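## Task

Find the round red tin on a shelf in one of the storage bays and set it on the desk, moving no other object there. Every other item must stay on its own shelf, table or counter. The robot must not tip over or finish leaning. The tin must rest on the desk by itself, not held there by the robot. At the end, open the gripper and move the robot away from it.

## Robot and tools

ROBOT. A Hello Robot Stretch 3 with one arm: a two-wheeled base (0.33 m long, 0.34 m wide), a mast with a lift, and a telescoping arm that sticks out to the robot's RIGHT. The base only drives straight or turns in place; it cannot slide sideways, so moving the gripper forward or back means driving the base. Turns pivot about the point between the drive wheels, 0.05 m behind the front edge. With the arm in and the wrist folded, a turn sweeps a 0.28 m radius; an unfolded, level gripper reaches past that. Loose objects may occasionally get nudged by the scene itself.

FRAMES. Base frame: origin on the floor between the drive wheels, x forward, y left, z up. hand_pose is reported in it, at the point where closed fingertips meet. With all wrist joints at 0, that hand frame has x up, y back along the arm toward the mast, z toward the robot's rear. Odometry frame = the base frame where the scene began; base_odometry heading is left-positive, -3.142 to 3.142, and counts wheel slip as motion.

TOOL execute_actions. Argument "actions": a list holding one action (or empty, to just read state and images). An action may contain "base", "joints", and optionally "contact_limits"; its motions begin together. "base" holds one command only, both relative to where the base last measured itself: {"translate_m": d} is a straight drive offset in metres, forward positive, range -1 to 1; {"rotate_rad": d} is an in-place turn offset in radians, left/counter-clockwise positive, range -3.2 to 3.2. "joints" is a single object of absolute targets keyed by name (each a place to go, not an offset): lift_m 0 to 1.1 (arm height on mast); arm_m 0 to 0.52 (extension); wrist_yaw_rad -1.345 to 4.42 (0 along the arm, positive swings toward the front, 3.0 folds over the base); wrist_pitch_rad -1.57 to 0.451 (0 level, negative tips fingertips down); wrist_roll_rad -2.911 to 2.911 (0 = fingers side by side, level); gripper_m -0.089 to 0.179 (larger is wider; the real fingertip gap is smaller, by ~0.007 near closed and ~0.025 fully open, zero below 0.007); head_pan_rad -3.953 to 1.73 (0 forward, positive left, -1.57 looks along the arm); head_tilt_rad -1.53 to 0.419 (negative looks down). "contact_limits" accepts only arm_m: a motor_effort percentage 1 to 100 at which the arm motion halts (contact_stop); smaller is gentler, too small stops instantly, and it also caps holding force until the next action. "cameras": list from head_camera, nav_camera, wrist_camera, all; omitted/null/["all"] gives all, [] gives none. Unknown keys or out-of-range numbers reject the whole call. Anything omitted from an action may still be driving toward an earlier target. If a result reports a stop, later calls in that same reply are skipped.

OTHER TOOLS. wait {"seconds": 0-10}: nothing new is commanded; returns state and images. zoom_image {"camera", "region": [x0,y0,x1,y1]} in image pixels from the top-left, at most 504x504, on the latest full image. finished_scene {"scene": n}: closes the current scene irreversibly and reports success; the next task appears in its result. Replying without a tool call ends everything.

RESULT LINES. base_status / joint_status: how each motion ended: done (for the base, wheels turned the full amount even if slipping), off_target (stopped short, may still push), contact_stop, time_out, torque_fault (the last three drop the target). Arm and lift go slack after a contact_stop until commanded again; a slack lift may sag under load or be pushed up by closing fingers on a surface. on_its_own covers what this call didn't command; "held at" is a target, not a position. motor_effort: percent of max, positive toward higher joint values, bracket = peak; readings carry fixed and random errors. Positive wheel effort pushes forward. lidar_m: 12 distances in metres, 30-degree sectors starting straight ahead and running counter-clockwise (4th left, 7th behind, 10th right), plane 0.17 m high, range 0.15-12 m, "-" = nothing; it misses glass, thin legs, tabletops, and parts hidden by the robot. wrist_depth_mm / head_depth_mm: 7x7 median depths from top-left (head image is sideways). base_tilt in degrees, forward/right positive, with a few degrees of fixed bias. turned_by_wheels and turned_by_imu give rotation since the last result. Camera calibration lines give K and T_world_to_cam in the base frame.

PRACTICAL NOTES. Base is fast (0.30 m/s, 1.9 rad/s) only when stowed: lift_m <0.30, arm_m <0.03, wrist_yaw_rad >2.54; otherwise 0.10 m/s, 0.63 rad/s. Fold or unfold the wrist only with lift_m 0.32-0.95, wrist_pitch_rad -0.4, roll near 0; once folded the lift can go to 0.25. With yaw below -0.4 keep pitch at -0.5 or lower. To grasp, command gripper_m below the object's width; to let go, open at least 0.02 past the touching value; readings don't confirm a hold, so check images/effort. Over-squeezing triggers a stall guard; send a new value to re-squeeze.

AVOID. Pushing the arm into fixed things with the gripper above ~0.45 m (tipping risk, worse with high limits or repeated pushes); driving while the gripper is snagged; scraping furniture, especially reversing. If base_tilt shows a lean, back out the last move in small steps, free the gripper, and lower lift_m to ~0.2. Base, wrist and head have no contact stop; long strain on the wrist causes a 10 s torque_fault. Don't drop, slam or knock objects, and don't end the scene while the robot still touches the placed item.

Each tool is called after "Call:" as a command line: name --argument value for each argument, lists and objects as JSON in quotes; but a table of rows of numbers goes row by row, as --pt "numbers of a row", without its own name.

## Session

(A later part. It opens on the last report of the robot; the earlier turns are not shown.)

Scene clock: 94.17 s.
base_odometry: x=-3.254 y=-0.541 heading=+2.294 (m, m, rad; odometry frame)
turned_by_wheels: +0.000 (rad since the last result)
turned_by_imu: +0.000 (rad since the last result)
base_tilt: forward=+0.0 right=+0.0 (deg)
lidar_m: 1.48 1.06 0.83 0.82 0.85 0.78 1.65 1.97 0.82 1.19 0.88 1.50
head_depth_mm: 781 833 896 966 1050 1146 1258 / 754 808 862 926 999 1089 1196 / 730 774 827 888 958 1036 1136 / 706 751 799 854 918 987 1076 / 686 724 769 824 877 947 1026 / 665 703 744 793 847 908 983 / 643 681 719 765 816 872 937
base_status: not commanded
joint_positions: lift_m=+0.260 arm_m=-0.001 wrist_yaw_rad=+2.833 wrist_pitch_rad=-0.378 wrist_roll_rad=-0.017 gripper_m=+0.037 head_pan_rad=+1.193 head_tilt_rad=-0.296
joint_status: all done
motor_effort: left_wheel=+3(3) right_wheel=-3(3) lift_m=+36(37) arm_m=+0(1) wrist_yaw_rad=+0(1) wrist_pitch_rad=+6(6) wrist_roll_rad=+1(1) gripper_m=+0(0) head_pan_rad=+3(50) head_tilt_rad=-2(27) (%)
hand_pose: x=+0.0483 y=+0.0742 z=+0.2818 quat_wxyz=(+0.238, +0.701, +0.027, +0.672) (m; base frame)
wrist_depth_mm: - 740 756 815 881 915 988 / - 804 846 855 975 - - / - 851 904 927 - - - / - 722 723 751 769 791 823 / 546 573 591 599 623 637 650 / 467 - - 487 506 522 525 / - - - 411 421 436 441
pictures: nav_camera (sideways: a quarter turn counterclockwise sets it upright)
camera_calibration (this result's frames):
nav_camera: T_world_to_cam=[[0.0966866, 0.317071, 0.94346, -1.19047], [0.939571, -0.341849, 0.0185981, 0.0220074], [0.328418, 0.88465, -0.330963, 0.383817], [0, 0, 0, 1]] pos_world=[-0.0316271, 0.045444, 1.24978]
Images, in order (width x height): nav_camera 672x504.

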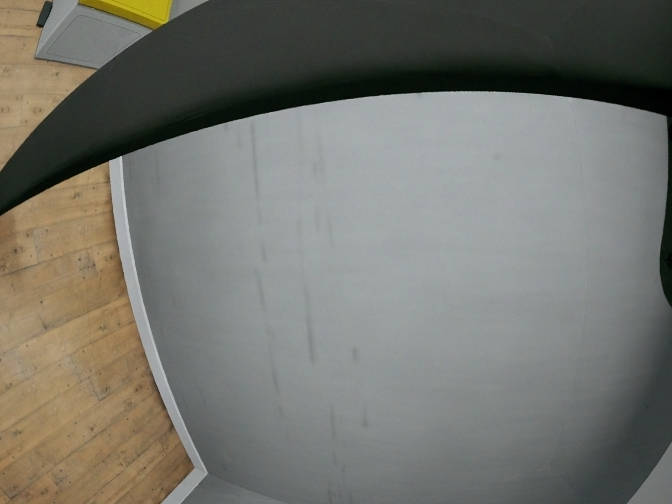

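Call:
execute_actions --actions '[{"base":{"translate_m":-1.0},"joints":{"head_pan_rad":0,"head_tilt_rad":-0.4}}]' --cameras '[]'

Call:
execute_actions --actions '[{"base":{"rotate_rad":-1.57}}]' --cameras '["nav_camera"]'

Call:
execute_actions --actions '[{"base":{"translate_m":1.0},"joints":{"head_pan_rad":1.3}}]' --cameras '["nav_camera"]'

Scene clock: 107.73 s.
base_odometry: x=-2.592 y=-1.291 heading=+2.294 (m, m, rad; odometry frame)
turned_by_wheels: +0.000 (rad since the last result)
turned_by_imu: -0.005 (rad since the last result)
base_tilt: forward=+0.0 right=+0.0 (deg)
lidar_m: 2.47 1.20 0.52 0.52 0.99 1.00 0.82 0.66 2.04 2.09 0.88 1.62
head_depth_mm: 2004 2122 2287 2512 2059 1590 1300 / 2032 2180 2368 2533 2092 1600 1308 / 2009 2196 2365 2566 2099 1608 1312 / 2044 2193 2396 2601 2127 1622 1310 / 2070 2239 2426 2633 2129 1633 1321 / 2066 2239 2432 2597 2129 1643 1331 / 2043 2143 2142 2125 2033 1640 1331
base_status: done
joint_positions: lift_m=+0.260 arm_m=-0.001 wrist_yaw_rad=+2.833 wrist_pitch_rad=-0.378 wrist_roll_rad=-0.017 gripper_m=+0.037 head_pan_rad=+0.007 head_tilt_rad=-0.396
joint_status: all done
motor_effort: left_wheel=+4(11) right_wheel=-3(10) lift_m=+36(37) arm_m=-1(1) wrist_yaw_rad=-1(1) wrist_pitch_rad=+6(6) wrist_roll_rad=+1(1) gripper_m=+0(0) head_pan_rad=-5(52) head_tilt_rad=-2(13) (%)
hand_pose: x=+0.0483 y=+0.0742 z=+0.2818 quat_wxyz=(+0.238, +0.701, +0.027, +0.672) (m; base frame)
wrist_depth_mm: - 809 500 521 537 - - / - 886 545 562 590 - - / - 928 609 617 678 - - / - 692 667 670 725 794 820 / 543 571 586 595 625 616 644 / 460 - - 502 505 516 523 / - - - 415 428 435 439
pictures: none
No camera images: the call's "cameras" was empty. Leave "cameras" out to get every camera's image.

Scene clock: 109.87 s.
base_odometry: x=-2.592 y=-1.291 heading=+0.724 (m, m, rad; odometry frame)
turned_by_wheels: -1.570 (rad since the last result)
turned_by_imu: -1.540 (rad since the last result)
base_tilt: forward=+0.0 right=+0.0 (deg)
lidar_m: 2.10 0.88 1.61 2.48 1.19 0.52 0.52 0.99 1.00 0.82 0.66 2.06
head_depth_mm: 3116 3371 3577 2952 2076 1600 1298 / 3119 3374 3699 2970 2072 1597 1305 / 3199 3428 3729 2963 2104 1620 1309 / 3148 3421 3805 3050 2111 1614 1311 / 3155 3367 3587 2870 2123 1634 1317 / 1912 2036 2230 2441 2129 1632 1321 / 2063 2254 2446 2606 2047 1401 1291
base_status: done
joint_positions: lift_m=+0.260 arm_m=-0.001 wrist_yaw_rad=+2.833 wrist_pitch_rad=-0.378 wrist_roll_rad=-0.017 gripper_m=+0.037 head_pan_rad=+0.007 head_tilt_rad=-0.396
joint_status: not commanded
motor_effort: left_wheel=+4(18) right_wheel=-3(9) lift_m=+37(37) arm_m=-1(1) wrist_yaw_rad=+0(0) wrist_pitch_rad=+6(6) wrist_roll_rad=+1(1) gripper_m=+1(0) head_pan_rad=-3(5) head_tilt_rad=-2(2) (%)
hand_pose: x=+0.0483 y=+0.0742 z=+0.2818 quat_wxyz=(+0.238, +0.701, +0.027, +0.672) (m; base frame)
wrist_depth_mm: - - - - - - 737 / - - - - - - 821 / - 941 1000 998 - 869 920 / - 718 723 765 763 807 819 / 559 574 586 607 628 620 646 / 463 - - 495 512 509 514 / - - - 420 425 424 436
pictures: nav_camera (sideways: a quarter turn counterclockwise sets it upright)
camera_calibration (this result's frames):
nav_camera: T_world_to_cam=[[0.422526, 0.0301152, 0.90585, -1.14338], [0.0377519, -0.999165, 0.0156084, 0.0314029], [0.905564, 0.0276026, -0.42331, 0.500473], [0, 0, 0, 1]] pos_world=[0.0287097, 0.0519953, 1.24709]
Images, in order (width x height): nav_camera 672x504.

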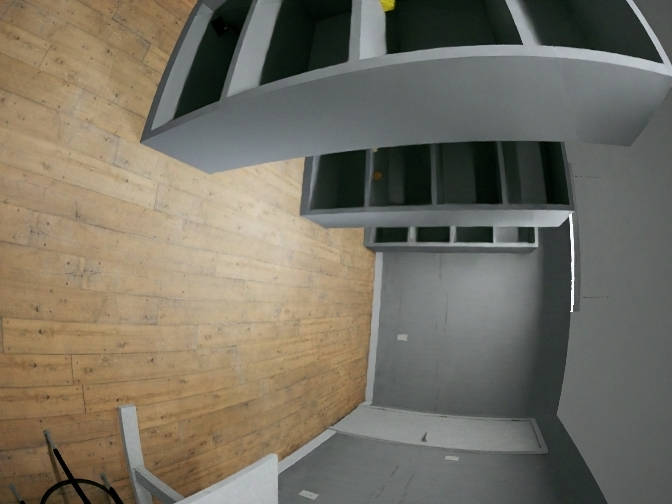

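Scene clock: 114.80 s.
base_odometry: x=-1.843 y=-0.628 heading=+0.725 (m, m, rad; odometry frame)
turned_by_wheels: +0.000 (rad since the last result)
turned_by_imu: +0.007 (rad since the last result)
base_tilt: forward=+0.1 right=+0.0 (deg)
lidar_m: 1.37 1.13 0.51 0.50 0.54 1.94 1.50 1.02 0.97 1.40 1.51 2.24
head_depth_mm: 2062 2224 2448 2349 1981 1596 1295 / 2074 2207 2405 2596 2074 1604 1299 / 2041 2204 2406 2572 2103 1615 1309 / 1992 2122 2294 2508 1938 644 738 / 387 416 453 495 544 606 684 / 379 408 442 482 528 587 659 / 372 400 432 469 515 568 636
base_status: done
joint_positions: lift_m=+0.260 arm_m=-0.001 wrist_yaw_rad=+2.833 wrist_pitch_rad=-0.378 wrist_roll_rad=-0.017 gripper_m=+0.037 head_pan_rad=+1.293 head_tilt_rad=-0.396
joint_status: all done
motor_effort: left_wheel=+3(18) right_wheel=-3(6) lift_m=+37(36) arm_m=+0(1) wrist_yaw_rad=+0(1) wrist_pitch_rad=+6(6) wrist_roll_rad=+1(1) gripper_m=-1(1) head_pan_rad=+4(49) head_tilt_rad=-2(2) (%)
hand_pose: x=+0.0483 y=+0.0742 z=+0.2818 quat_wxyz=(+0.238, +0.701, +0.027, +0.672) (m; base frame)
wrist_depth_mm: - 457 490 - - - - / - 504 527 - - - - / - 545 578 960 - - - / - 594 631 721 766 789 813 / 552 579 586 596 618 630 650 / 455 - - 493 502 513 530 / - - - 420 423 426 436
pictures: nav_camera (sideways: a quarter turn counterclockwise sets it upright)
camera_calibration (this result's frames):
nav_camera: T_world_to_cam=[[0.0899105, 0.414158, 0.905753, -1.14122], [0.969501, -0.244591, 0.0156013, 0.0257285], [0.228, 0.876726, -0.423518, 0.504877], [0, 0, 0, 1]] pos_world=[-0.0374481, 0.0363, 1.24709]
Images, in order (width x height): nav_camera 672x504.

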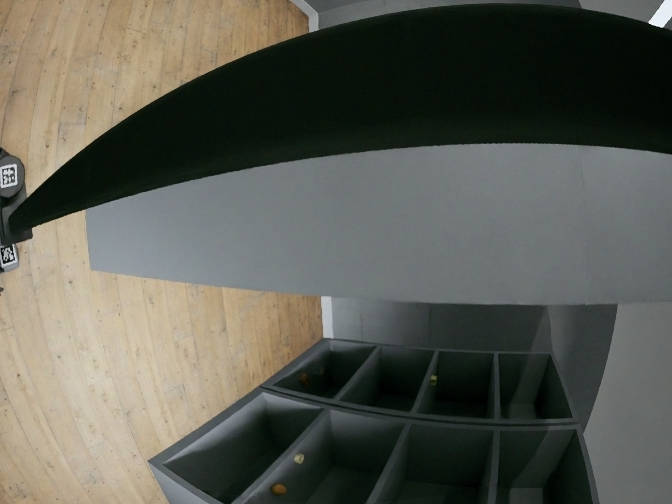

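Call:
execute_actions --actions '[{"base":{"rotate_rad":-0.12}}]' --cameras '[]'

Call:
execute_actions --actions '[{"base":{"translate_m":0.55},"joints":{"head_pan_rad":1.0,"head_tilt_rad":-0.35}}]' --cameras '["nav_camera","head_camera"]'

Scene clock: 124.23 s.
base_odometry: x=-1.843 y=-0.628 heading=+0.605 (m, m, rad; odometry frame)
turned_by_wheels: -0.120 (rad since the last result)
turned_by_imu: -0.117 (rad since the last result)
base_tilt: forward=+0.0 right=-0.1 (deg)
lidar_m: 2.43 1.13 1.71 0.50 0.52 1.99 1.50 1.03 0.97 1.40 1.45 1.98
head_depth_mm: 1393 1488 1613 1736 1863 1595 1295 / 2149 2305 2517 2321 2003 1608 1306 / 2093 2285 2461 2645 2112 1611 1299 / 2063 2222 2411 2617 2098 1625 1314 / 2014 2156 2311 2469 572 627 698 / 386 412 447 484 530 585 652 / 373 399 430 466 507 557 619
base_status: done
joint_positions: lift_m=+0.260 arm_m=-0.001 wrist_yaw_rad=+2.833 wrist_pitch_rad=-0.378 wrist_roll_rad=-0.017 gripper_m=+0.037 head_pan_rad=+1.293 head_tilt_rad=-0.396
joint_status: not commanded
motor_effort: left_wheel=+4(15) right_wheel=-3(8) lift_m=+36(37) arm_m=-1(1) wrist_yaw_rad=+0(0) wrist_pitch_rad=+6(6) wrist_roll_rad=+1(1) gripper_m=+0(1) head_pan_rad=+3(4) head_tilt_rad=-2(2) (%)
hand_pose: x=+0.0483 y=+0.0742 z=+0.2818 quat_wxyz=(+0.238, +0.701, +0.027, +0.672) (m; base frame)
wrist_depth_mm: - 448 475 - - - - / - 490 522 - - - - / - 527 578 989 - - 933 / - 574 613 742 799 798 835 / 533 572 579 589 615 633 644 / 459 - - 491 515 508 523 / - - - 420 428 433 439
pictures: none
No camera images: the call's "cameras" was empty. Leave "cameras" out to get every camera's image.

Scene clock: 127.73 s.
base_odometry: x=-1.391 y=-0.315 heading=+0.605 (m, m, rad; odometry frame)
turned_by_wheels: +0.000 (rad since the last result)
turned_by_imu: +0.004 (rad since the last result)
base_tilt: forward=+0.0 right=-0.1 (deg)
lidar_m: 1.98 0.72 0.68 1.79 0.68 0.71 2.04 1.43 1.25 1.40 1.44 1.95
head_depth_mm: 613 669 733 813 914 1042 1211 / 564 612 663 729 806 908 1032 / 560 602 652 710 779 864 974 / 856 1415 1438 1010 1326 1115 1277 / 1066 1386 1418 1576 1400 1588 1348 / 1195 1300 1363 1486 1649 1684 1358 / 1171 1286 1951 2227 2238 1714 1374
base_status: done
joint_positions: lift_m=+0.260 arm_m=-0.001 wrist_yaw_rad=+2.833 wrist_pitch_rad=-0.378 wrist_roll_rad=-0.017 gripper_m=+0.037 head_pan_rad=+1.007 head_tilt_rad=-0.359
joint_status: all done
motor_effort: left_wheel=+4(18) right_wheel=-3(6) lift_m=+37(37) arm_m=-1(1) wrist_yaw_rad=+0(0) wrist_pitch_rad=+6(6) wrist_roll_rad=+1(1) gripper_m=+1(1) head_pan_rad=-5(28) head_tilt_rad=+4(8) (%)
hand_pose: x=+0.0483 y=+0.0742 z=+0.2818 quat_wxyz=(+0.238, +0.701, +0.027, +0.672) (m; base frame)
wrist_depth_mm: - - - - - 630 686 / - - - - - 682 805 / - 944 986 - 868 793 - / - 715 729 741 773 779 840 / 552 557 596 594 614 627 645 / 466 - - 493 513 511 522 / - - - 422 425 427 442
pictures: head_camera (sideways: a quarter turn clockwise sets it upright), nav_camera (sideways: a quarter turn counterclockwise sets it upright)
camera_calibration (this result's frames):
head_camera: T_world_to_cam=[[-0.2588, -0.310046, -0.914819, 1.21531], [-0.809622, 0.586165, 0.0303797, -0.0364432], [0.526816, 0.74852, -0.40272, 0.481581], [0, 0, 0, 1]] pos_world=[0.0313131, 0.0376916, 1.30684]
nav_camera: T_world_to_cam=[[0.18488, 0.343223, 0.920879, -1.16154], [0.860838, -0.508604, 0.0167374, 0.0249114], [0.474108, 0.789633, -0.389489, 0.459094], [0, 0, 0, 1]] pos_world=[-0.0243604, 0.0488196, 1.24803]
Images, in order (width x height): head_camera 896x504, nav_camera 672x504.

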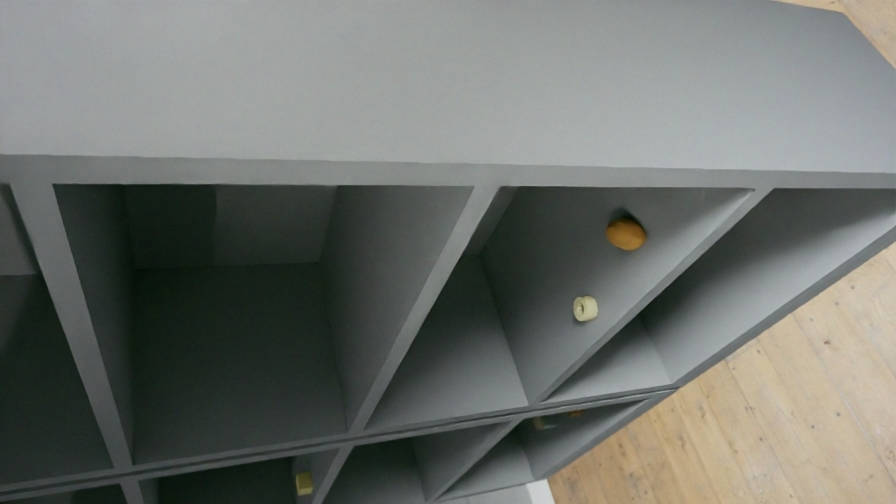

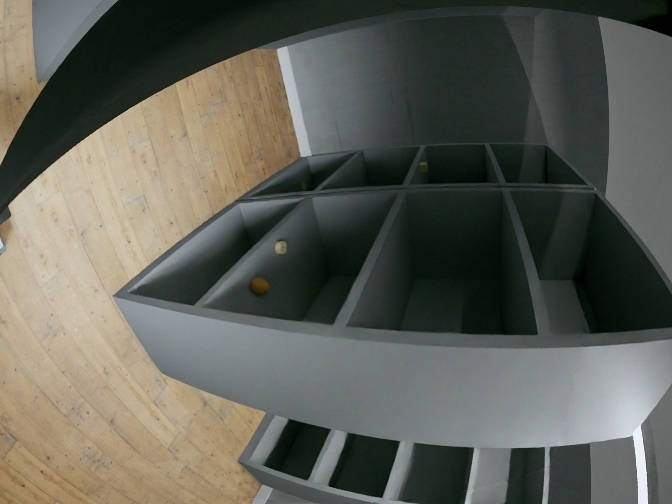

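Call:
execute_actions --actions '[{"base":{"translate_m":1.0}}]' --cameras '[]'

Call:
execute_actions --actions '[{"base":{"translate_m":0.35},"joints":{"head_pan_rad":1.3}}]' --cameras '["nav_camera","head_camera"]'

Scene clock: 138.60 s.
base_odometry: x=-0.568 y=+0.253 heading=+0.605 (m, m, rad; odometry frame)
turned_by_wheels: +0.000 (rad since the last result)
turned_by_imu: +0.008 (rad since the last result)
base_tilt: forward=+0.0 right=+0.0 (deg)
lidar_m: 1.30 0.97 1.62 0.51 0.52 0.72 3.03 1.98 1.45 1.39 1.43 1.35
head_depth_mm: 1244 1386 1394 1562 1291 1412 1260 / 1397 1543 1506 1713 1435 1570 1330 / 1454 1585 1644 1828 1827 1611 1339 / 1379 1484 1567 1713 1871 1684 1346 / 2076 2096 2358 2514 2168 1682 1354 / 2055 2169 2325 2505 2263 1696 1361 / 1978 2117 2222 2376 2262 1712 1362
base_status: done
joint_positions: lift_m=+0.260 arm_m=-0.001 wrist_yaw_rad=+2.833 wrist_pitch_rad=-0.378 wrist_roll_rad=-0.017 gripper_m=+0.037 head_pan_rad=+1.007 head_tilt_rad=-0.359
joint_status: not commanded
motor_effort: left_wheel=+2(17) right_wheel=-2(5) lift_m=+36(37) arm_m=-1(1) wrist_yaw_rad=+0(0) wrist_pitch_rad=+6(6) wrist_roll_rad=+1(1) gripper_m=+0(1) head_pan_rad=-4(5) head_tilt_rad=+5(5) (%)
hand_pose: x=+0.0483 y=+0.0742 z=+0.2818 quat_wxyz=(+0.238, +0.701, +0.027, +0.672) (m; base frame)
wrist_depth_mm: - 463 - - - - 758 / - 498 - - - - 814 / - 534 960 980 - 998 894 / - 583 715 737 764 814 830 / 554 574 589 600 627 622 641 / 459 - - 490 507 519 518 / - - - 425 418 433 447
pictures: none
No camera images: the call's "cameras" was empty. Leave "cameras" out to get every camera's image.

Scene clock: 141.53 s.
base_odometry: x=-0.280 y=+0.452 heading=+0.605 (m, m, rad; odometry frame)
turned_by_wheels: +0.000 (rad since the last result)
turned_by_imu: +0.003 (rad since the last result)
base_tilt: forward=+0.1 right=+0.0 (deg)
lidar_m: 0.95 0.71 0.70 1.66 0.66 0.71 2.01 1.98 1.45 1.37 1.34 0.98
head_depth_mm: 946 1363 1342 898 1293 980 1157 / 1216 1378 1435 1587 1308 1458 1265 / 1205 1325 1390 1560 1513 1586 1340 / 1265 2100 1813 1964 2001 1666 1350 / 1972 2109 2295 2486 2248 1697 1358 / 1945 2083 2232 2409 2253 1700 1356 / 1899 2018 2163 2313 2283 1706 1363
base_status: done
joint_positions: lift_m=+0.260 arm_m=-0.001 wrist_yaw_rad=+2.833 wrist_pitch_rad=-0.378 wrist_roll_rad=-0.017 gripper_m=+0.037 head_pan_rad=+1.293 head_tilt_rad=-0.359
joint_status: all done
motor_effort: left_wheel=+2(16) right_wheel=-2(6) lift_m=+37(37) arm_m=-1(0) wrist_yaw_rad=-1(1) wrist_pitch_rad=+6(6) wrist_roll_rad=+1(1) gripper_m=+2(1) head_pan_rad=+4(29) head_tilt_rad=+5(4) (%)
hand_pose: x=+0.0483 y=+0.0742 z=+0.2818 quat_wxyz=(+0.238, +0.701, +0.027, +0.672) (m; base frame)
wrist_depth_mm: - - - - - 633 674 / - - - - - 679 765 / - 946 959 - 926 777 811 / - 717 726 732 777 781 792 / 548 572 596 582 623 626 636 / 465 - - 490 505 517 515 / - - - 423 421 431 444
pictures: head_camera (sideways: a quarter turn clockwise sets it upright), nav_camera (sideways: a quarter turn counterclockwise sets it upright)
camera_calibration (this result's frames):
head_camera: T_world_to_cam=[[-0.160793, -0.370427, -0.914838, 1.21474], [-0.942114, 0.333913, 0.0303828, -0.0356389], [0.294222, 0.866768, -0.402676, 0.482942], [0, 0, 0, 1]] pos_world=[0.019654, 0.0432739, 1.30684]
nav_camera: T_world_to_cam=[[0.0805154, 0.381398, 0.920898, -1.16092], [0.969365, -0.245055, 0.0167389, 0.0242475], [0.232055, 0.891338, -0.389445, 0.460512], [0, 0, 0, 1]] pos_world=[-0.0368965, 0.0382442, 1.24803]
Images, in order (width x height): head_camera 896x504, nav_camera 672x504.

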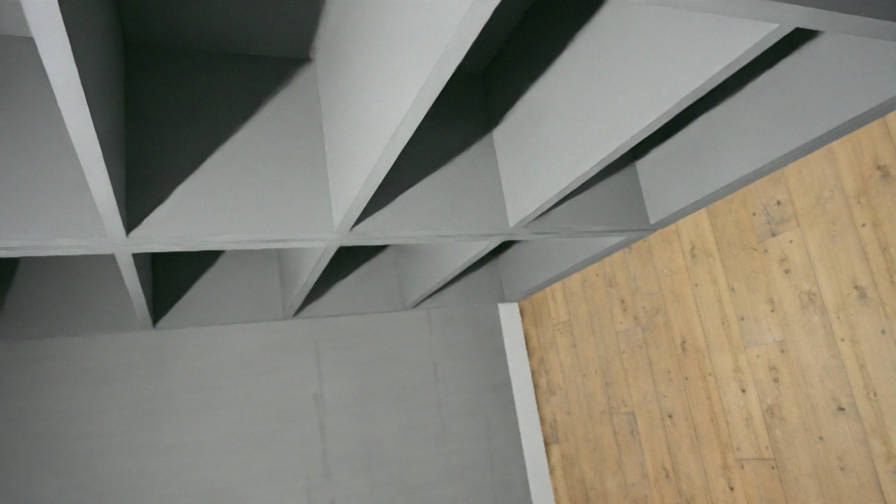

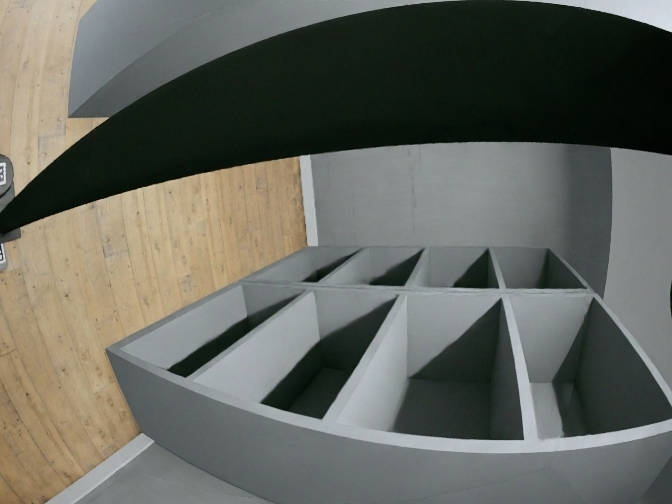

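Call:
execute_actions --actions '[{"base":{"rotate_rad":1.68},"joints":{"head_pan_rad":-0.7,"head_tilt_rad":-0.6}}]' --cameras '["nav_camera"]'

Call:
execute_actions --actions '[{"base":{"translate_m":0.9},"joints":{"head_pan_rad":-1.4}}]' --cameras '["nav_camera","head_camera"]'

Scene clock: 149.63 s.
base_odometry: x=-0.280 y=+0.452 heading=+2.285 (m, m, rad; odometry frame)
turned_by_wheels: +1.680 (rad since the last result)
turned_by_imu: +1.649 (rad since the last result)
base_tilt: forward=+0.1 right=+0.0 (deg)
lidar_m: 1.20 0.66 0.81 3.39 1.80 1.42 1.37 1.23 0.97 0.95 0.70 1.46
head_depth_mm: 612 705 826 1000 1263 1376 1164 / 563 636 737 875 1065 1311 1173 / 1140 980 745 848 1005 1224 1173 / 1308 1165 1530 1277 1500 1355 1176 / 1303 1178 1579 1397 1647 1387 1180 / 1215 1278 1480 1742 1694 1407 1182 / 1175 1491 2159 2132 1715 1402 1181
base_status: done
joint_positions: lift_m=+0.260 arm_m=-0.001 wrist_yaw_rad=+2.833 wrist_pitch_rad=-0.378 wrist_roll_rad=-0.017 gripper_m=+0.037 head_pan_rad=-0.693 head_tilt_rad=-0.593
joint_status: all done
motor_effort: left_wheel=-3(14) right_wheel=+3(13) lift_m=+37(36) arm_m=-1(1) wrist_yaw_rad=+0(0) wrist_pitch_rad=+6(6) wrist_roll_rad=+1(1) gripper_m=-1(0) head_pan_rad=-3(51) head_tilt_rad=-3(24) (%)
hand_pose: x=+0.0483 y=+0.0742 z=+0.2818 quat_wxyz=(+0.238, +0.701, +0.027, +0.672) (m; base frame)
wrist_depth_mm: - - - - - 626 523 / - - - - - 641 595 / - 938 967 977 973 660 649 / - 724 727 731 762 713 738 / 553 572 597 589 608 618 631 / 460 - - 493 498 503 518 / - - - 422 423 435 448
pictures: nav_camera (sideways: a quarter turn counterclockwise sets it upright)
camera_calibration (this result's frames):
nav_camera: T_world_to_cam=[[0.472699, -0.357055, 0.805647, -1.01301], [-0.612732, -0.790236, 0.00928388, 0.0436079], [0.633337, -0.498034, -0.592323, 0.72204], [0, 0, 0, 1]] pos_world=[0.0482737, 0.0323608, 1.2434]
Images, in order (width x height): nav_camera 672x504.

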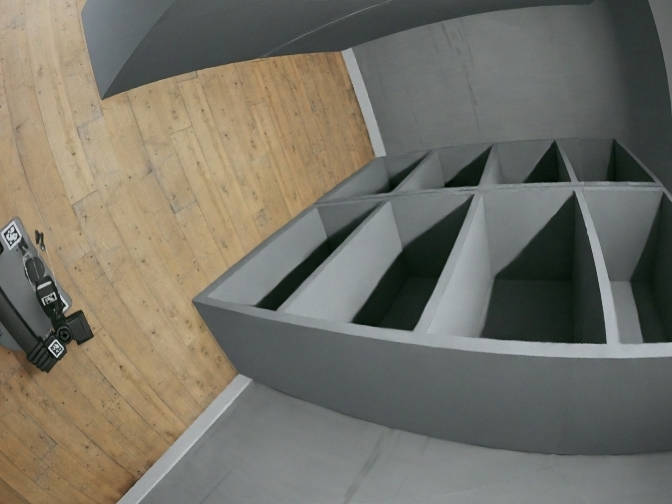

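Scene clock: 154.33 s.
base_odometry: x=-0.870 y=+1.133 heading=+2.285 (m, m, rad; odometry frame)
turned_by_wheels: +0.000 (rad since the last result)
turned_by_imu: +0.007 (rad since the last result)
base_tilt: forward=+0.0 right=+0.0 (deg)
lidar_m: 0.91 0.43 0.34 0.33 0.36 2.32 2.26 1.35 0.68 1.04 0.76 1.49
head_depth_mm: 806 889 697 1128 990 1204 1119 / 828 904 701 1158 989 1239 1130 / 848 929 709 1179 993 1243 1147 / 868 954 711 1209 998 1276 1179 / 891 983 717 1229 999 1306 1180 / 880 929 722 1062 1004 1231 1183 / 739 772 745 849 957 1283 1185
base_status: done
joint_positions: lift_m=+0.260 arm_m=-0.001 wrist_yaw_rad=+2.833 wrist_pitch_rad=-0.378 wrist_roll_rad=-0.017 gripper_m=+0.037 head_pan_rad=-1.393 head_tilt_rad=-0.593
joint_status: all done
motor_effort: left_wheel=-4(11) right_wheel=+3(11) lift_m=+37(37) arm_m=-1(1) wrist_yaw_rad=+1(1) wrist_pitch_rad=+6(6) wrist_roll_rad=+1(1) gripper_m=+1(1) head_pan_rad=-5(45) head_tilt_rad=-3(3) (%)
hand_pose: x=+0.0483 y=+0.0742 z=+0.2818 quat_wxyz=(+0.238, +0.701, +0.027, +0.672) (m; base frame)
wrist_depth_mm: - 317 332 350 361 386 401 / - 340 358 377 399 424 453 / - 372 396 418 442 468 510 / - 411 437 459 490 531 579 / 432 464 465 520 561 585 612 / 465 - - 490 503 510 519 / - - - 424 421 434 441
pictures: head_camera (sideways: a quarter turn clockwise sets it upright), nav_camera (sideways: a quarter turn counterclockwise sets it upright)
camera_calibration (this result's frames):
head_camera: T_world_to_cam=[[-0.0542758, 0.601749, -0.796839, 1.0602], [0.993876, 0.109481, 0.0149801, -0.027389], [0.0962532, -0.791146, -0.604006, 0.746105], [0, 0, 0, 1]] pos_world=[0.0129497, -0.0447001, 1.29588]
nav_camera: T_world_to_cam=[[0.131496, -0.577968, 0.805396, -1.0106], [-0.977757, -0.209536, 0.00926976, 0.0458529], [0.163402, -0.7887, -0.592665, 0.725351], [0, 0, 0, 1]] pos_world=[0.0591989, -0.00240142, 1.2434]
Images, in order (width x height): head_camera 896x504, nav_camera 672x504.

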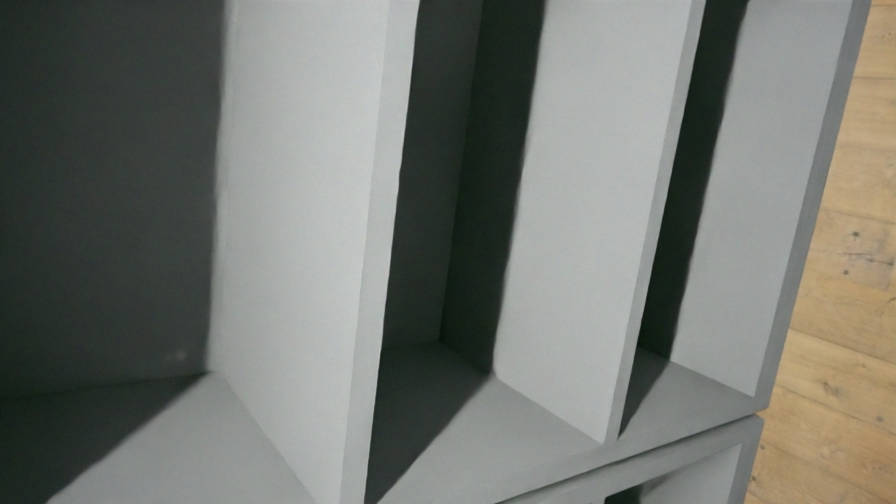

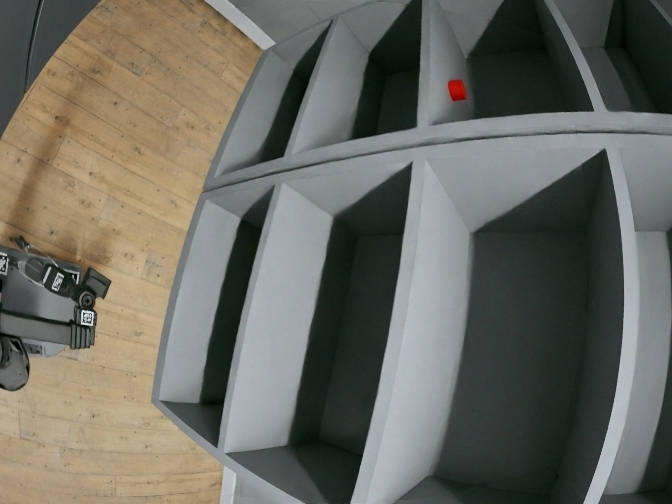

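Call:
execute_actions --actions '[{"base":{"rotate_rad":-0.15}}]' --cameras '[]'

Call:
execute_actions --actions '[{"base":{"translate_m":0.55},"joints":{"head_pan_rad":-1.3,"head_tilt_rad":-0.3,"lift_m":0.9}}]'

Scene clock: 173.27 s.
base_odometry: x=-0.870 y=+1.133 heading=+2.135 (m, m, rad; odometry frame)
turned_by_wheels: -0.150 (rad since the last result)
turned_by_imu: -0.147 (rad since the last result)
base_tilt: forward=+0.0 right=+0.0 (deg)
lidar_m: 1.47 0.49 0.35 0.33 0.34 0.45 2.26 1.55 0.68 1.04 0.76 0.80
head_depth_mm: 819 899 699 1155 986 1203 1125 / 829 911 703 1170 990 1237 1143 / 836 919 708 1171 993 1240 1149 / 844 926 709 1182 995 1272 1161 / 850 938 715 1191 1001 1280 1165 / 860 948 721 1206 1007 1278 1182 / 870 943 726 1064 978 1106 1183
base_status: done
joint_positions: lift_m=+0.260 arm_m=-0.001 wrist_yaw_rad=+2.833 wrist_pitch_rad=-0.378 wrist_roll_rad=-0.017 gripper_m=+0.037 head_pan_rad=-1.393 head_tilt_rad=-0.593
joint_status: not commanded
motor_effort: left_wheel=+4(12) right_wheel=-3(8) lift_m=+36(37) arm_m=-1(1) wrist_yaw_rad=+1(0) wrist_pitch_rad=+6(6) wrist_roll_rad=+1(1) gripper_m=+1(1) head_pan_rad=-5(5) head_tilt_rad=-3(3) (%)
hand_pose: x=+0.0483 y=+0.0742 z=+0.2818 quat_wxyz=(+0.238, +0.701, +0.027, +0.672) (m; base frame)
wrist_depth_mm: - 305 334 360 398 444 501 / - 329 356 398 441 495 569 / - 362 393 436 488 560 650 / - 404 431 486 545 642 744 / 383 444 468 549 600 625 638 / 427 - - 490 514 507 516 / - - - 418 423 439 443
pictures: none
No camera images: the call's "cameras" was empty. Leave "cameras" out to get every camera's image.

Scene clock: 179.93 s.
base_odometry: x=-1.164 y=+1.597 heading=+2.135 (m, m, rad; odometry frame)
turned_by_wheels: +0.000 (rad since the last result)
turned_by_imu: +0.005 (rad since the last result)
base_tilt: forward=+0.0 right=+0.0 (deg)
lidar_m: 0.93 0.51 0.37 0.35 0.36 0.48 2.82 1.07 1.06 0.56 1.04 0.97
head_depth_mm: 433 464 493 540 574 995 799 / 443 479 514 551 596 641 705 / 512 892 956 909 617 1010 806 / 506 911 977 922 663 1054 835 / 498 931 999 933 704 1058 837 / 556 953 1023 817 709 1066 870 / 542 973 1045 958 722 1069 898
base_status: done
joint_positions: lift_m=+0.900 arm_m=-0.001 wrist_yaw_rad=+2.833 wrist_pitch_rad=-0.379 wrist_roll_rad=-0.017 gripper_m=+0.037 head_pan_rad=-1.307 head_tilt_rad=-0.310
joint_status: all done
motor_effort: left_wheel=+4(18) right_wheel=-3(9) lift_m=+46(48) arm_m=-1(1) wrist_yaw_rad=+1(1) wrist_pitch_rad=+6(6) wrist_roll_rad=+1(1) gripper_m=+1(1) head_pan_rad=+4(17) head_tilt_rad=+5(26) (%)
hand_pose: x=+0.0483 y=+0.0742 z=+0.9215 quat_wxyz=(+0.238, +0.701, +0.027, +0.672) (m; base frame)
wrist_depth_mm: - 325 351 380 418 463 521 / - 348 380 414 463 523 584 / - 381 422 455 513 590 677 / - 421 465 504 579 682 753 / 407 458 499 565 673 801 817 / 450 - 589 662 809 982 860 / 504 546 662 757 940 - 853
pictures: head_camera (sideways: a quarter turn clockwise sets it upright), nav_camera (sideways: a quarter turn counterclockwise sets it upright), wrist_camera
camera_calibration (this result's frames):
head_camera: T_world_to_cam=[[-0.0413296, 0.356402, -0.933418, 1.23826], [0.979003, 0.201085, 0.0334313, -0.0513286], [0.199611, -0.912438, -0.35723, 0.424378], [0, 0, 0, 1]] pos_world=[0.0167169, -0.043778, 1.30913]
nav_camera: T_world_to_cam=[[0.115699, -0.324143, 0.938906, -1.18464], [-0.957178, -0.288928, 0.0182031, 0.0340921], [0.265375, -0.900806, -0.343691, 0.400767], [0, 0, 0, 1]] pos_world=[0.063341, -0.0131305, 1.24939]
wrist_camera: T_world_to_cam=[[0.947566, -0.311077, 0.0731374, -0.0977546], [-0.107707, -0.526376, -0.843402, 0.849534], [0.300861, 0.791302, -0.532282, 0.587801], [0, 0, 0, 1]] pos_world=[0.00728312, -0.0483631, 1.03652]
Images, in order (width x height): head_camera 896x504, nav_camera 672x504, wrist_camera 644x364.

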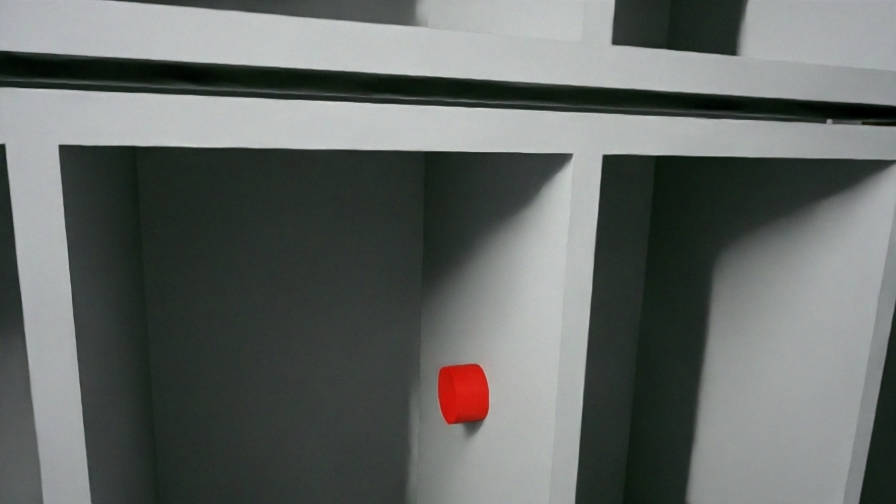

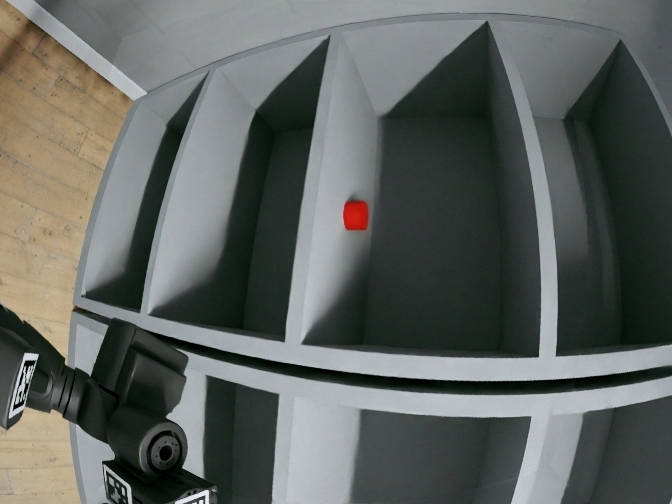

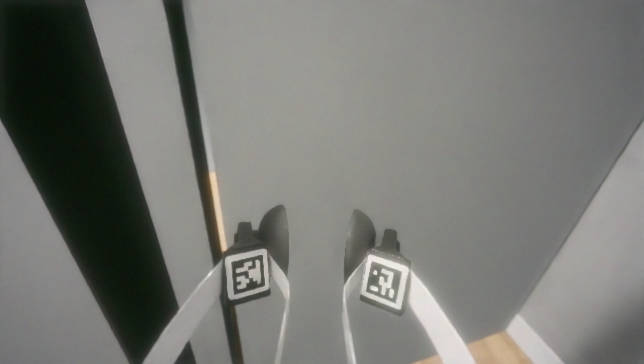

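Call:
execute_actions --actions '[{"base":{"translate_m":0.4},"joints":{"wrist_yaw_rad":0,"wrist_pitch_rad":-0.4,"gripper_m":0.15,"head_pan_rad":-1.57,"head_tilt_rad":-0.5}}]' --cameras '[]'

Call:
execute_actions --actions '[{"joints":{"wrist_pitch_rad":0}}]'

Scene clock: 193.37 s.
base_odometry: x=-1.378 y=+1.935 heading=+2.135 (m, m, rad; odometry frame)
turned_by_wheels: +0.000 (rad since the last result)
turned_by_imu: +0.004 (rad since the last result)
base_tilt: forward=+0.1 right=+0.0 (deg)
lidar_m: 0.52 0.53 0.38 0.36 0.37 0.50 1.28 1.42 0.66 1.01 0.73 0.55
head_depth_mm: 815 884 840 658 977 896 - / 822 903 907 661 1098 900 - / 819 897 916 666 1099 - - / 812 895 926 638 1107 910 1139 / 810 887 932 640 1116 860 1166 / 804 880 931 645 1121 889 1173 / 798 875 927 650 1125 894 1146
base_status: done
joint_positions: lift_m=+0.900 arm_m=-0.001 wrist_yaw_rad=+0.002 wrist_pitch_rad=-0.414 wrist_roll_rad=-0.017 gripper_m=+0.150 head_pan_rad=-1.563 head_tilt_rad=-0.494
joint_status: all done
motor_effort: left_wheel=+3(12) right_wheel=-3(3) lift_m=+46(46) arm_m=-1(1) wrist_yaw_rad=-2(4) wrist_pitch_rad=+5(5) wrist_roll_rad=+1(1) gripper_m=+0(99) head_pan_rad=-4(26) head_tilt_rad=-3(21) (%)
hand_pose: x=-0.0210 y=-0.3692 z=+0.9135 quat_wxyz=(+0.698, +0.147, -0.686, -0.144) (m; base frame)
wrist_depth_mm: 277 281 285 287 295 334 346 / 607 738 773 785 775 482 326 / 606 827 839 825 823 560 370 / 613 800 887 896 884 545 391 / 621 716 704 740 737 492 432 / 570 561 589 604 616 - 614 / 658 814 946 963 782 611 998
pictures: none
No camera images: the call's "cameras" was empty. Leave "cameras" out to get every camera's image.

Scene clock: 194.37 s.
base_odometry: x=-1.378 y=+1.935 heading=+2.135 (m, m, rad; odometry frame)
turned_by_wheels: +0.000 (rad since the last result)
turned_by_imu: +0.000 (rad since the last result)
base_tilt: forward=+0.1 right=+0.0 (deg)
lidar_m: 0.52 0.53 0.38 0.36 0.37 0.50 1.28 1.42 0.66 1.01 0.73 0.55
head_depth_mm: 817 880 836 656 973 898 - / 823 906 906 660 1099 903 - / 820 901 918 666 1141 - - / 811 896 926 638 1131 897 1138 / 809 887 934 640 1092 885 1165 / 802 880 931 646 1116 890 1166 / 800 875 926 651 1121 892 1149
base_status: not commanded
joint_positions: lift_m=+0.900 arm_m=-0.001 wrist_yaw_rad=+0.002 wrist_pitch_rad=-0.022 wrist_roll_rad=-0.017 gripper_m=+0.150 head_pan_rad=-1.563 head_tilt_rad=-0.494
joint_status: all done
motor_effort: left_wheel=+3(3) right_wheel=-3(3) lift_m=+45(46) arm_m=-1(1) wrist_yaw_rad=-2(3) wrist_pitch_rad=+9(8) wrist_roll_rad=+1(1) gripper_m=+1(1) head_pan_rad=-4(4) head_tilt_rad=-3(3) (%)
hand_pose: x=-0.0209 y=-0.3999 z=+1.0090 quat_wxyz=(+0.713, +0.009, -0.701, -0.007) (m; base frame)
wrist_depth_mm: 593 695 734 706 734 571 381 / 598 729 739 728 768 557 373 / 596 750 760 757 776 557 378 / 322 338 368 391 432 457 359 / 616 783 811 821 819 340 343 / 604 861 854 868 867 - 378 / 687 744 774 793 783 564 377
pictures: head_camera (sideways: a quarter turn clockwise sets it upright), nav_camera (sideways: a quarter turn counterclockwise sets it upright), wrist_camera
camera_calibration (this result's frames):
head_camera: T_world_to_cam=[[0.0488945, 0.519964, -0.852788, 1.13252], [0.998064, -0.058292, 0.0216819, -0.0361419], [-0.0384369, -0.852197, -0.521807, 0.639987], [0, 0, 0, 1]] pos_world=[0.005297, -0.0455824, 1.30053]
nav_camera: T_world_to_cam=[[0.0312278, -0.508777, 0.860332, -1.08162], [-0.999116, -0.0401306, 0.0125332, 0.0417332], [0.028149, -0.859963, -0.50958, 0.61808], [0, 0, 0, 1]] pos_world=[0.0580745, -0.0171008, 1.24499]
wrist_camera: T_world_to_cam=[[-0.997358, 0.0314696, 0.0654742, -0.0819957], [-0.0576488, 0.205545, -0.976948, 1.09484], [-0.044202, -0.978142, -0.203188, -0.0165088], [0, 0, 0, 1]] pos_world=[-0.0193926, -0.238606, 1.07162]
Images, in order (width x height): head_camera 896x504, nav_camera 672x504, wrist_camera 644x364.

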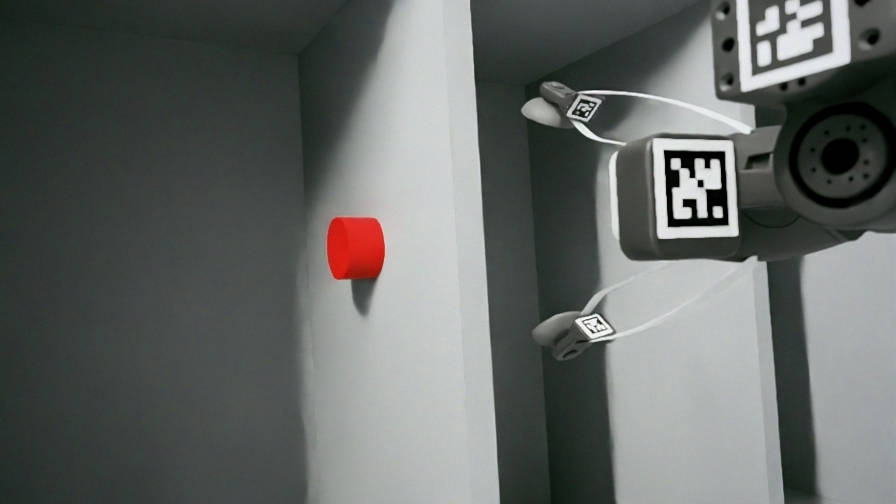

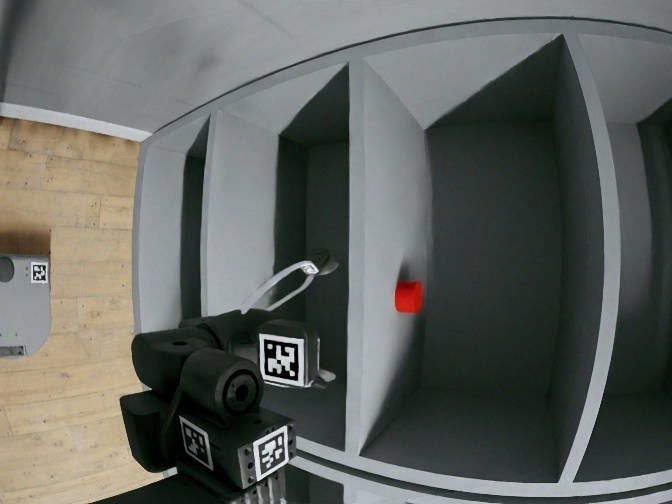

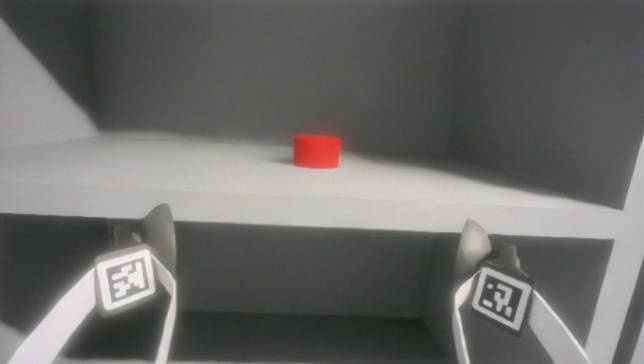

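Call:
execute_actions --actions '[{"joints":{"lift_m":0.955}}]' --cameras '[]'

Call:
execute_actions --actions '[{"joints":{"arm_m":0.25}}]' --cameras '["wrist_camera","head_camera"]'

Scene clock: 204.63 s.
base_odometry: x=-1.378 y=+1.935 heading=+2.135 (m, m, rad; odometry frame)
turned_by_wheels: +0.000 (rad since the last result)
turned_by_imu: +0.001 (rad since the last result)
base_tilt: forward=+0.1 right=+0.0 (deg)
lidar_m: 0.52 0.53 0.38 0.36 0.37 0.50 1.28 1.42 0.66 1.01 0.73 0.55
head_depth_mm: 817 882 842 656 967 - - / 824 904 906 660 1099 - - / 819 898 917 666 - - - / 813 891 928 637 1107 859 1162 / 806 888 936 639 1090 884 1170 / 802 881 929 642 1113 886 1165 / 797 877 925 651 1124 891 1151
base_status: not commanded
joint_positions: lift_m=+0.955 arm_m=-0.001 wrist_yaw_rad=+0.002 wrist_pitch_rad=-0.020 wrist_roll_rad=-0.017 gripper_m=+0.150 head_pan_rad=-1.563 head_tilt_rad=-0.494
joint_status: all done
motor_effort: left_wheel=+3(3) right_wheel=-3(3) lift_m=+46(50) arm_m=-1(1) wrist_yaw_rad=-2(2) wrist_pitch_rad=+8(9) wrist_roll_rad=+1(1) gripper_m=+0(0) head_pan_rad=-5(5) head_tilt_rad=-3(2) (%)
hand_pose: x=-0.0209 y=-0.3999 z=+1.0644 quat_wxyz=(+0.713, +0.008, -0.701, -0.007) (m; base frame)
wrist_depth_mm: 600 707 703 729 720 567 378 / 610 734 736 745 746 559 372 / 618 739 764 789 773 547 373 / 542 571 621 534 720 544 373 / 332 373 359 373 394 447 355 / 584 854 855 862 786 - 359 / 708 837 862 876 833 559 379
pictures: none
No camera images: the call's "cameras" was empty. Leave "cameras" out to get every camera's image.

Scene clock: 207.70 s.
base_odometry: x=-1.378 y=+1.935 heading=+2.135 (m, m, rad; odometry frame)
turned_by_wheels: +0.000 (rad since the last result)
turned_by_imu: +0.001 (rad since the last result)
base_tilt: forward=+0.0 right=+0.0 (deg)
lidar_m: 0.52 0.53 0.38 0.36 0.37 0.50 1.28 1.42 0.66 1.01 0.73 0.55
head_depth_mm: 817 882 881 - 982 890 1054 / 823 902 970 - 1099 898 1155 / 820 901 965 - 1107 878 1160 / 810 892 956 605 1104 881 1169 / 806 886 935 640 1112 886 1168 / 803 878 932 647 1120 888 1169 / 798 874 923 648 1125 887 1147
base_status: not commanded
joint_positions: lift_m=+0.955 arm_m=+0.250 wrist_yaw_rad=+0.001 wrist_pitch_rad=-0.020 wrist_roll_rad=-0.017 gripper_m=+0.150 head_pan_rad=-1.563 head_tilt_rad=-0.494
joint_status: all done
motor_effort: left_wheel=+3(3) right_wheel=-3(3) lift_m=+46(46) arm_m=+4(6) wrist_yaw_rad=-2(2) wrist_pitch_rad=+8(8) wrist_roll_rad=+1(1) gripper_m=+1(0) head_pan_rad=-5(4) head_tilt_rad=-3(3) (%)
hand_pose: x=-0.0212 y=-0.6503 z=+1.0644 quat_wxyz=(+0.713, +0.008, -0.701, -0.007) (m; base frame)
wrist_depth_mm: 470 470 476 485 482 484 371 / 482 489 488 495 500 497 364 / 497 500 508 508 523 511 365 / 511 511 516 529 534 532 363 / 327 364 355 259 389 441 358 / 245 231 251 245 269 - 286 / 185 189 193 199 202 197 216
pictures: head_camera (sideways: a quarter turn clockwise sets it upright), wrist_camera
camera_calibration (this result's frames):
head_camera: T_world_to_cam=[[0.0490359, 0.520265, -0.852596, 1.13227], [0.998048, -0.0585761, 0.0216575, -0.03611], [-0.0386742, -0.851994, -0.522121, 0.640397], [0, 0, 0, 1]] pos_world=[0.00528438, -0.0455816, 1.30052]
wrist_camera: T_world_to_cam=[[-0.99732, 0.0327658, 0.0654209, -0.0771451], [-0.0574015, 0.204067, -0.977273, 1.19982], [-0.0453714, -0.978408, -0.201639, -0.252109], [0, 0, 0, 1]] pos_world=[-0.0195055, -0.488981, 1.12676]
Images, in order (width x height): head_camera 896x504, wrist_camera 644x364.

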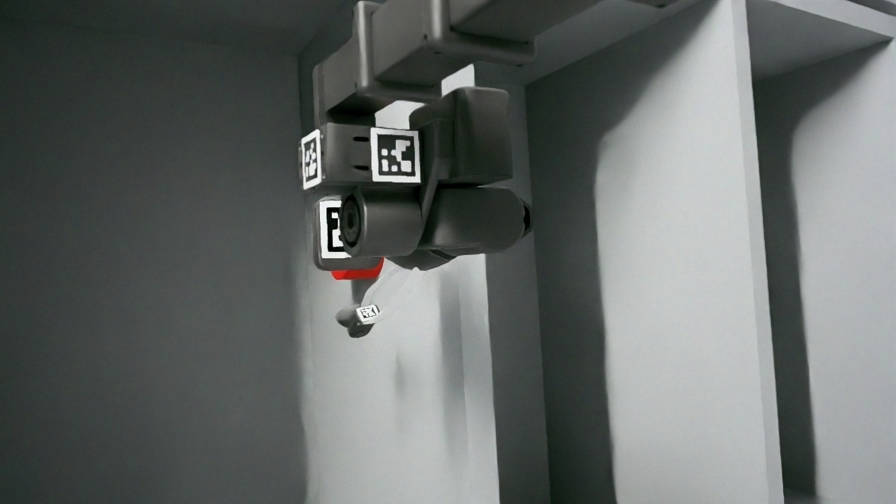

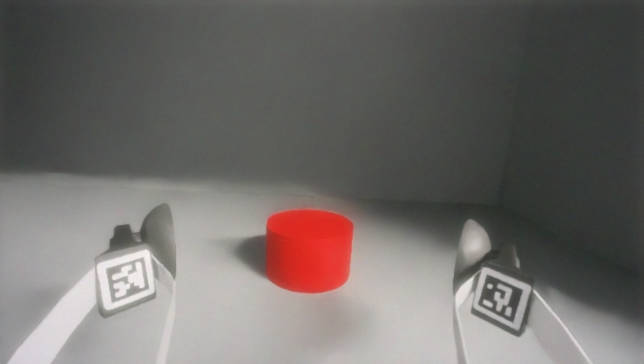

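Call:
execute_actions --actions '[{"joints":{"arm_m":0.34,"lift_m":0.92}}]' --cameras '["wrist_camera"]'

Scene clock: 217.37 s.
base_odometry: x=-1.378 y=+1.935 heading=+2.135 (m, m, rad; odometry frame)
turned_by_wheels: +0.000 (rad since the last result)
turned_by_imu: +0.015 (rad since the last result)
base_tilt: forward=-0.6 right=-1.1 (deg)
lidar_m: 0.52 0.52 0.38 0.36 0.37 0.50 1.33 1.42 0.67 1.01 0.73 0.55
head_depth_mm: 825 888 872 678 - 894 1066 / 840 926 976 1173 1117 911 1172 / 837 918 979 1179 1126 919 1175 / 833 910 977 650 1135 896 1183 / 833 907 957 668 1142 902 1189 / 828 902 954 678 1154 907 1188 / 822 895 957 687 1159 914 1169
base_status: not commanded
joint_positions: lift_m=+0.920 arm_m=+0.338 wrist_yaw_rad=+0.007 wrist_pitch_rad=-0.116 wrist_roll_rad=-0.017 gripper_m=+0.150 head_pan_rad=-1.563 head_tilt_rad=-0.494
joint_status: all done
on_its_own: arm_m is at rest, and its effort (+21) is outside its rest range (-14 to +14); wrist_pitch_rad is at rest, and its effort (+47) is outside its rest range (-20 to +32)
motor_effort: left_wheel=-1(3) right_wheel=-1(2) lift_m=+41(42) arm_m=+21(22) wrist_yaw_rad=-9(9) wrist_pitch_rad=+47(48) wrist_roll_rad=+1(1) gripper_m=+0(0) head_pan_rad=-4(4) head_tilt_rad=-3(2) (%)
hand_pose: x=-0.0196 y=-0.7349 z=+1.0051 quat_wxyz=(+0.712, +0.044, -0.699, -0.038) (m; base frame)
wrist_depth_mm: 408 402 406 407 408 406 377 / 427 420 425 420 423 431 375 / 440 439 444 449 443 449 370 / 319 327 339 204 375 395 356 / 214 234 213 170 238 265 256 / 170 158 169 172 176 - 184 / 127 132 134 136 138 136 145
pictures: wrist_camera
camera_calibration (this result's frames):
wrist_camera: T_world_to_cam=[[-0.99746, 0.020021, 0.0683616, -0.0812386], [-0.0593671, 0.296713, -0.95312, 1.20296], [-0.0393662, -0.954757, -0.294771, -0.235574], [0, 0, 0, 1]] pos_world=[-0.0188896, -0.580224, 1.08268]
Images, in order (width x height): wrist_camera 644x364.

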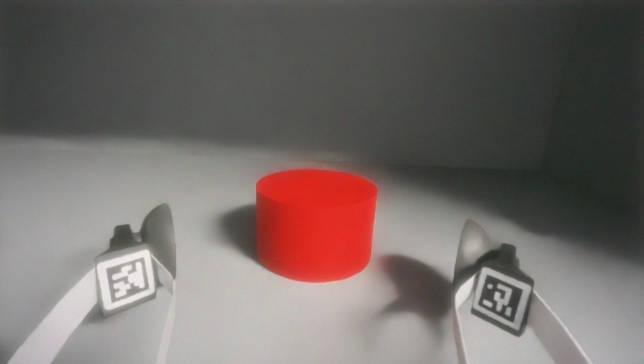

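Call:
execute_actions --actions '[{"joints":{"lift_m":0.955,"wrist_pitch_rad":-0.12}}]' --cameras '[]'

Call:
execute_actions --actions '[{"joints":{"arm_m":0.40}}]' --cameras '["wrist_camera"]'

Scene clock: 225.23 s.
base_odometry: x=-1.378 y=+1.935 heading=+2.135 (m, m, rad; odometry frame)
turned_by_wheels: +0.000 (rad since the last result)
turned_by_imu: -0.045 (rad since the last result)
base_tilt: forward=+0.1 right=+0.0 (deg)
lidar_m: 0.53 0.54 0.38 0.36 0.37 0.49 1.15 1.41 0.66 1.01 0.73 0.56
head_depth_mm: 780 810 800 - 956 881 1036 / 830 915 970 638 1085 899 1152 / 820 902 - 889 1093 900 1156 / 814 896 949 667 1104 883 1162 / 808 888 932 635 1103 881 1162 / 801 875 929 639 1111 886 1164 / 791 867 915 644 1113 890 1145
base_status: not commanded
joint_positions: lift_m=+0.955 arm_m=+0.340 wrist_yaw_rad=+0.000 wrist_pitch_rad=-0.137 wrist_roll_rad=-0.019 gripper_m=+0.150 head_pan_rad=-1.564 head_tilt_rad=-0.498
joint_status: all done
motor_effort: left_wheel=+0(38) right_wheel=+0(42) lift_m=+45(53) arm_m=+0(22) wrist_yaw_rad=+0(9) wrist_pitch_rad=+7(48) wrist_roll_rad=+2(3) gripper_m=+0(1) head_pan_rad=-4(4) head_tilt_rad=-1(2) (%)
hand_pose: x=-0.0214 y=-0.7355 z=+1.0347 quat_wxyz=(+0.713, +0.049, -0.698, -0.048) (m; base frame)
wrist_depth_mm: 370 369 378 387 387 398 328 / 386 391 399 406 413 414 323 / 395 415 424 431 438 443 322 / 339 352 375 389 418 414 322 / 235 256 164 193 272 302 288 / 190 180 155 182 203 - 214 / 146 151 154 159 162 159 170
pictures: none
No camera images: the call's "cameras" was empty. Leave "cameras" out to get every camera's image.

Scene clock: 226.83 s.
base_odometry: x=-1.378 y=+1.935 heading=+2.135 (m, m, rad; odometry frame)
turned_by_wheels: +0.000 (rad since the last result)
turned_by_imu: +0.000 (rad since the last result)
base_tilt: forward=+0.1 right=+0.0 (deg)
lidar_m: 0.53 0.54 0.38 0.36 0.37 0.49 1.16 1.41 0.66 1.01 0.73 0.56
head_depth_mm: 781 808 800 - 954 881 1041 / 832 915 - 656 1085 900 1153 / 822 901 - 643 1094 900 1155 / 817 895 945 633 1098 879 1159 / 808 886 928 634 1103 881 1171 / 799 876 929 640 1112 885 1167 / 792 867 917 644 1115 889 1143
base_status: not commanded
joint_positions: lift_m=+0.955 arm_m=+0.400 wrist_yaw_rad=+0.000 wrist_pitch_rad=-0.137 wrist_roll_rad=-0.019 gripper_m=+0.150 head_pan_rad=-1.564 head_tilt_rad=-0.498
joint_status: all done
motor_effort: left_wheel=+1(1) right_wheel=+0(0) lift_m=+45(45) arm_m=+4(7) wrist_yaw_rad=+1(0) wrist_pitch_rad=+7(7) wrist_roll_rad=+2(2) gripper_m=-1(0) head_pan_rad=-3(3) head_tilt_rad=-1(1) (%)
hand_pose: x=-0.0214 y=-0.7952 z=+1.0347 quat_wxyz=(+0.713, +0.049, -0.698, -0.048) (m; base frame)
wrist_depth_mm: 318 317 322 332 336 340 324 / 334 333 341 350 353 360 322 / 348 351 360 369 372 381 320 / 342 350 367 378 386 396 317 / 236 256 164 259 274 302 289 / 191 134 123 132 203 - 215 / 144 149 108 122 161 160 171
pictures: wrist_camera
camera_calibration (this result's frames):
wrist_camera: T_world_to_cam=[[-0.997153, 0.0254053, 0.0709972, -0.0822845], [-0.0593294, 0.316791, -0.946638, 1.25829], [-0.046541, -0.948155, -0.314382, -0.259101], [0, 0, 0, 1]] pos_world=[-0.0194556, -0.642192, 1.11553]
Images, in order (width x height): wrist_camera 644x364.

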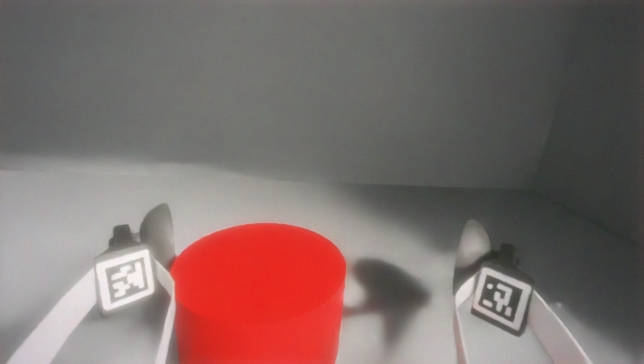

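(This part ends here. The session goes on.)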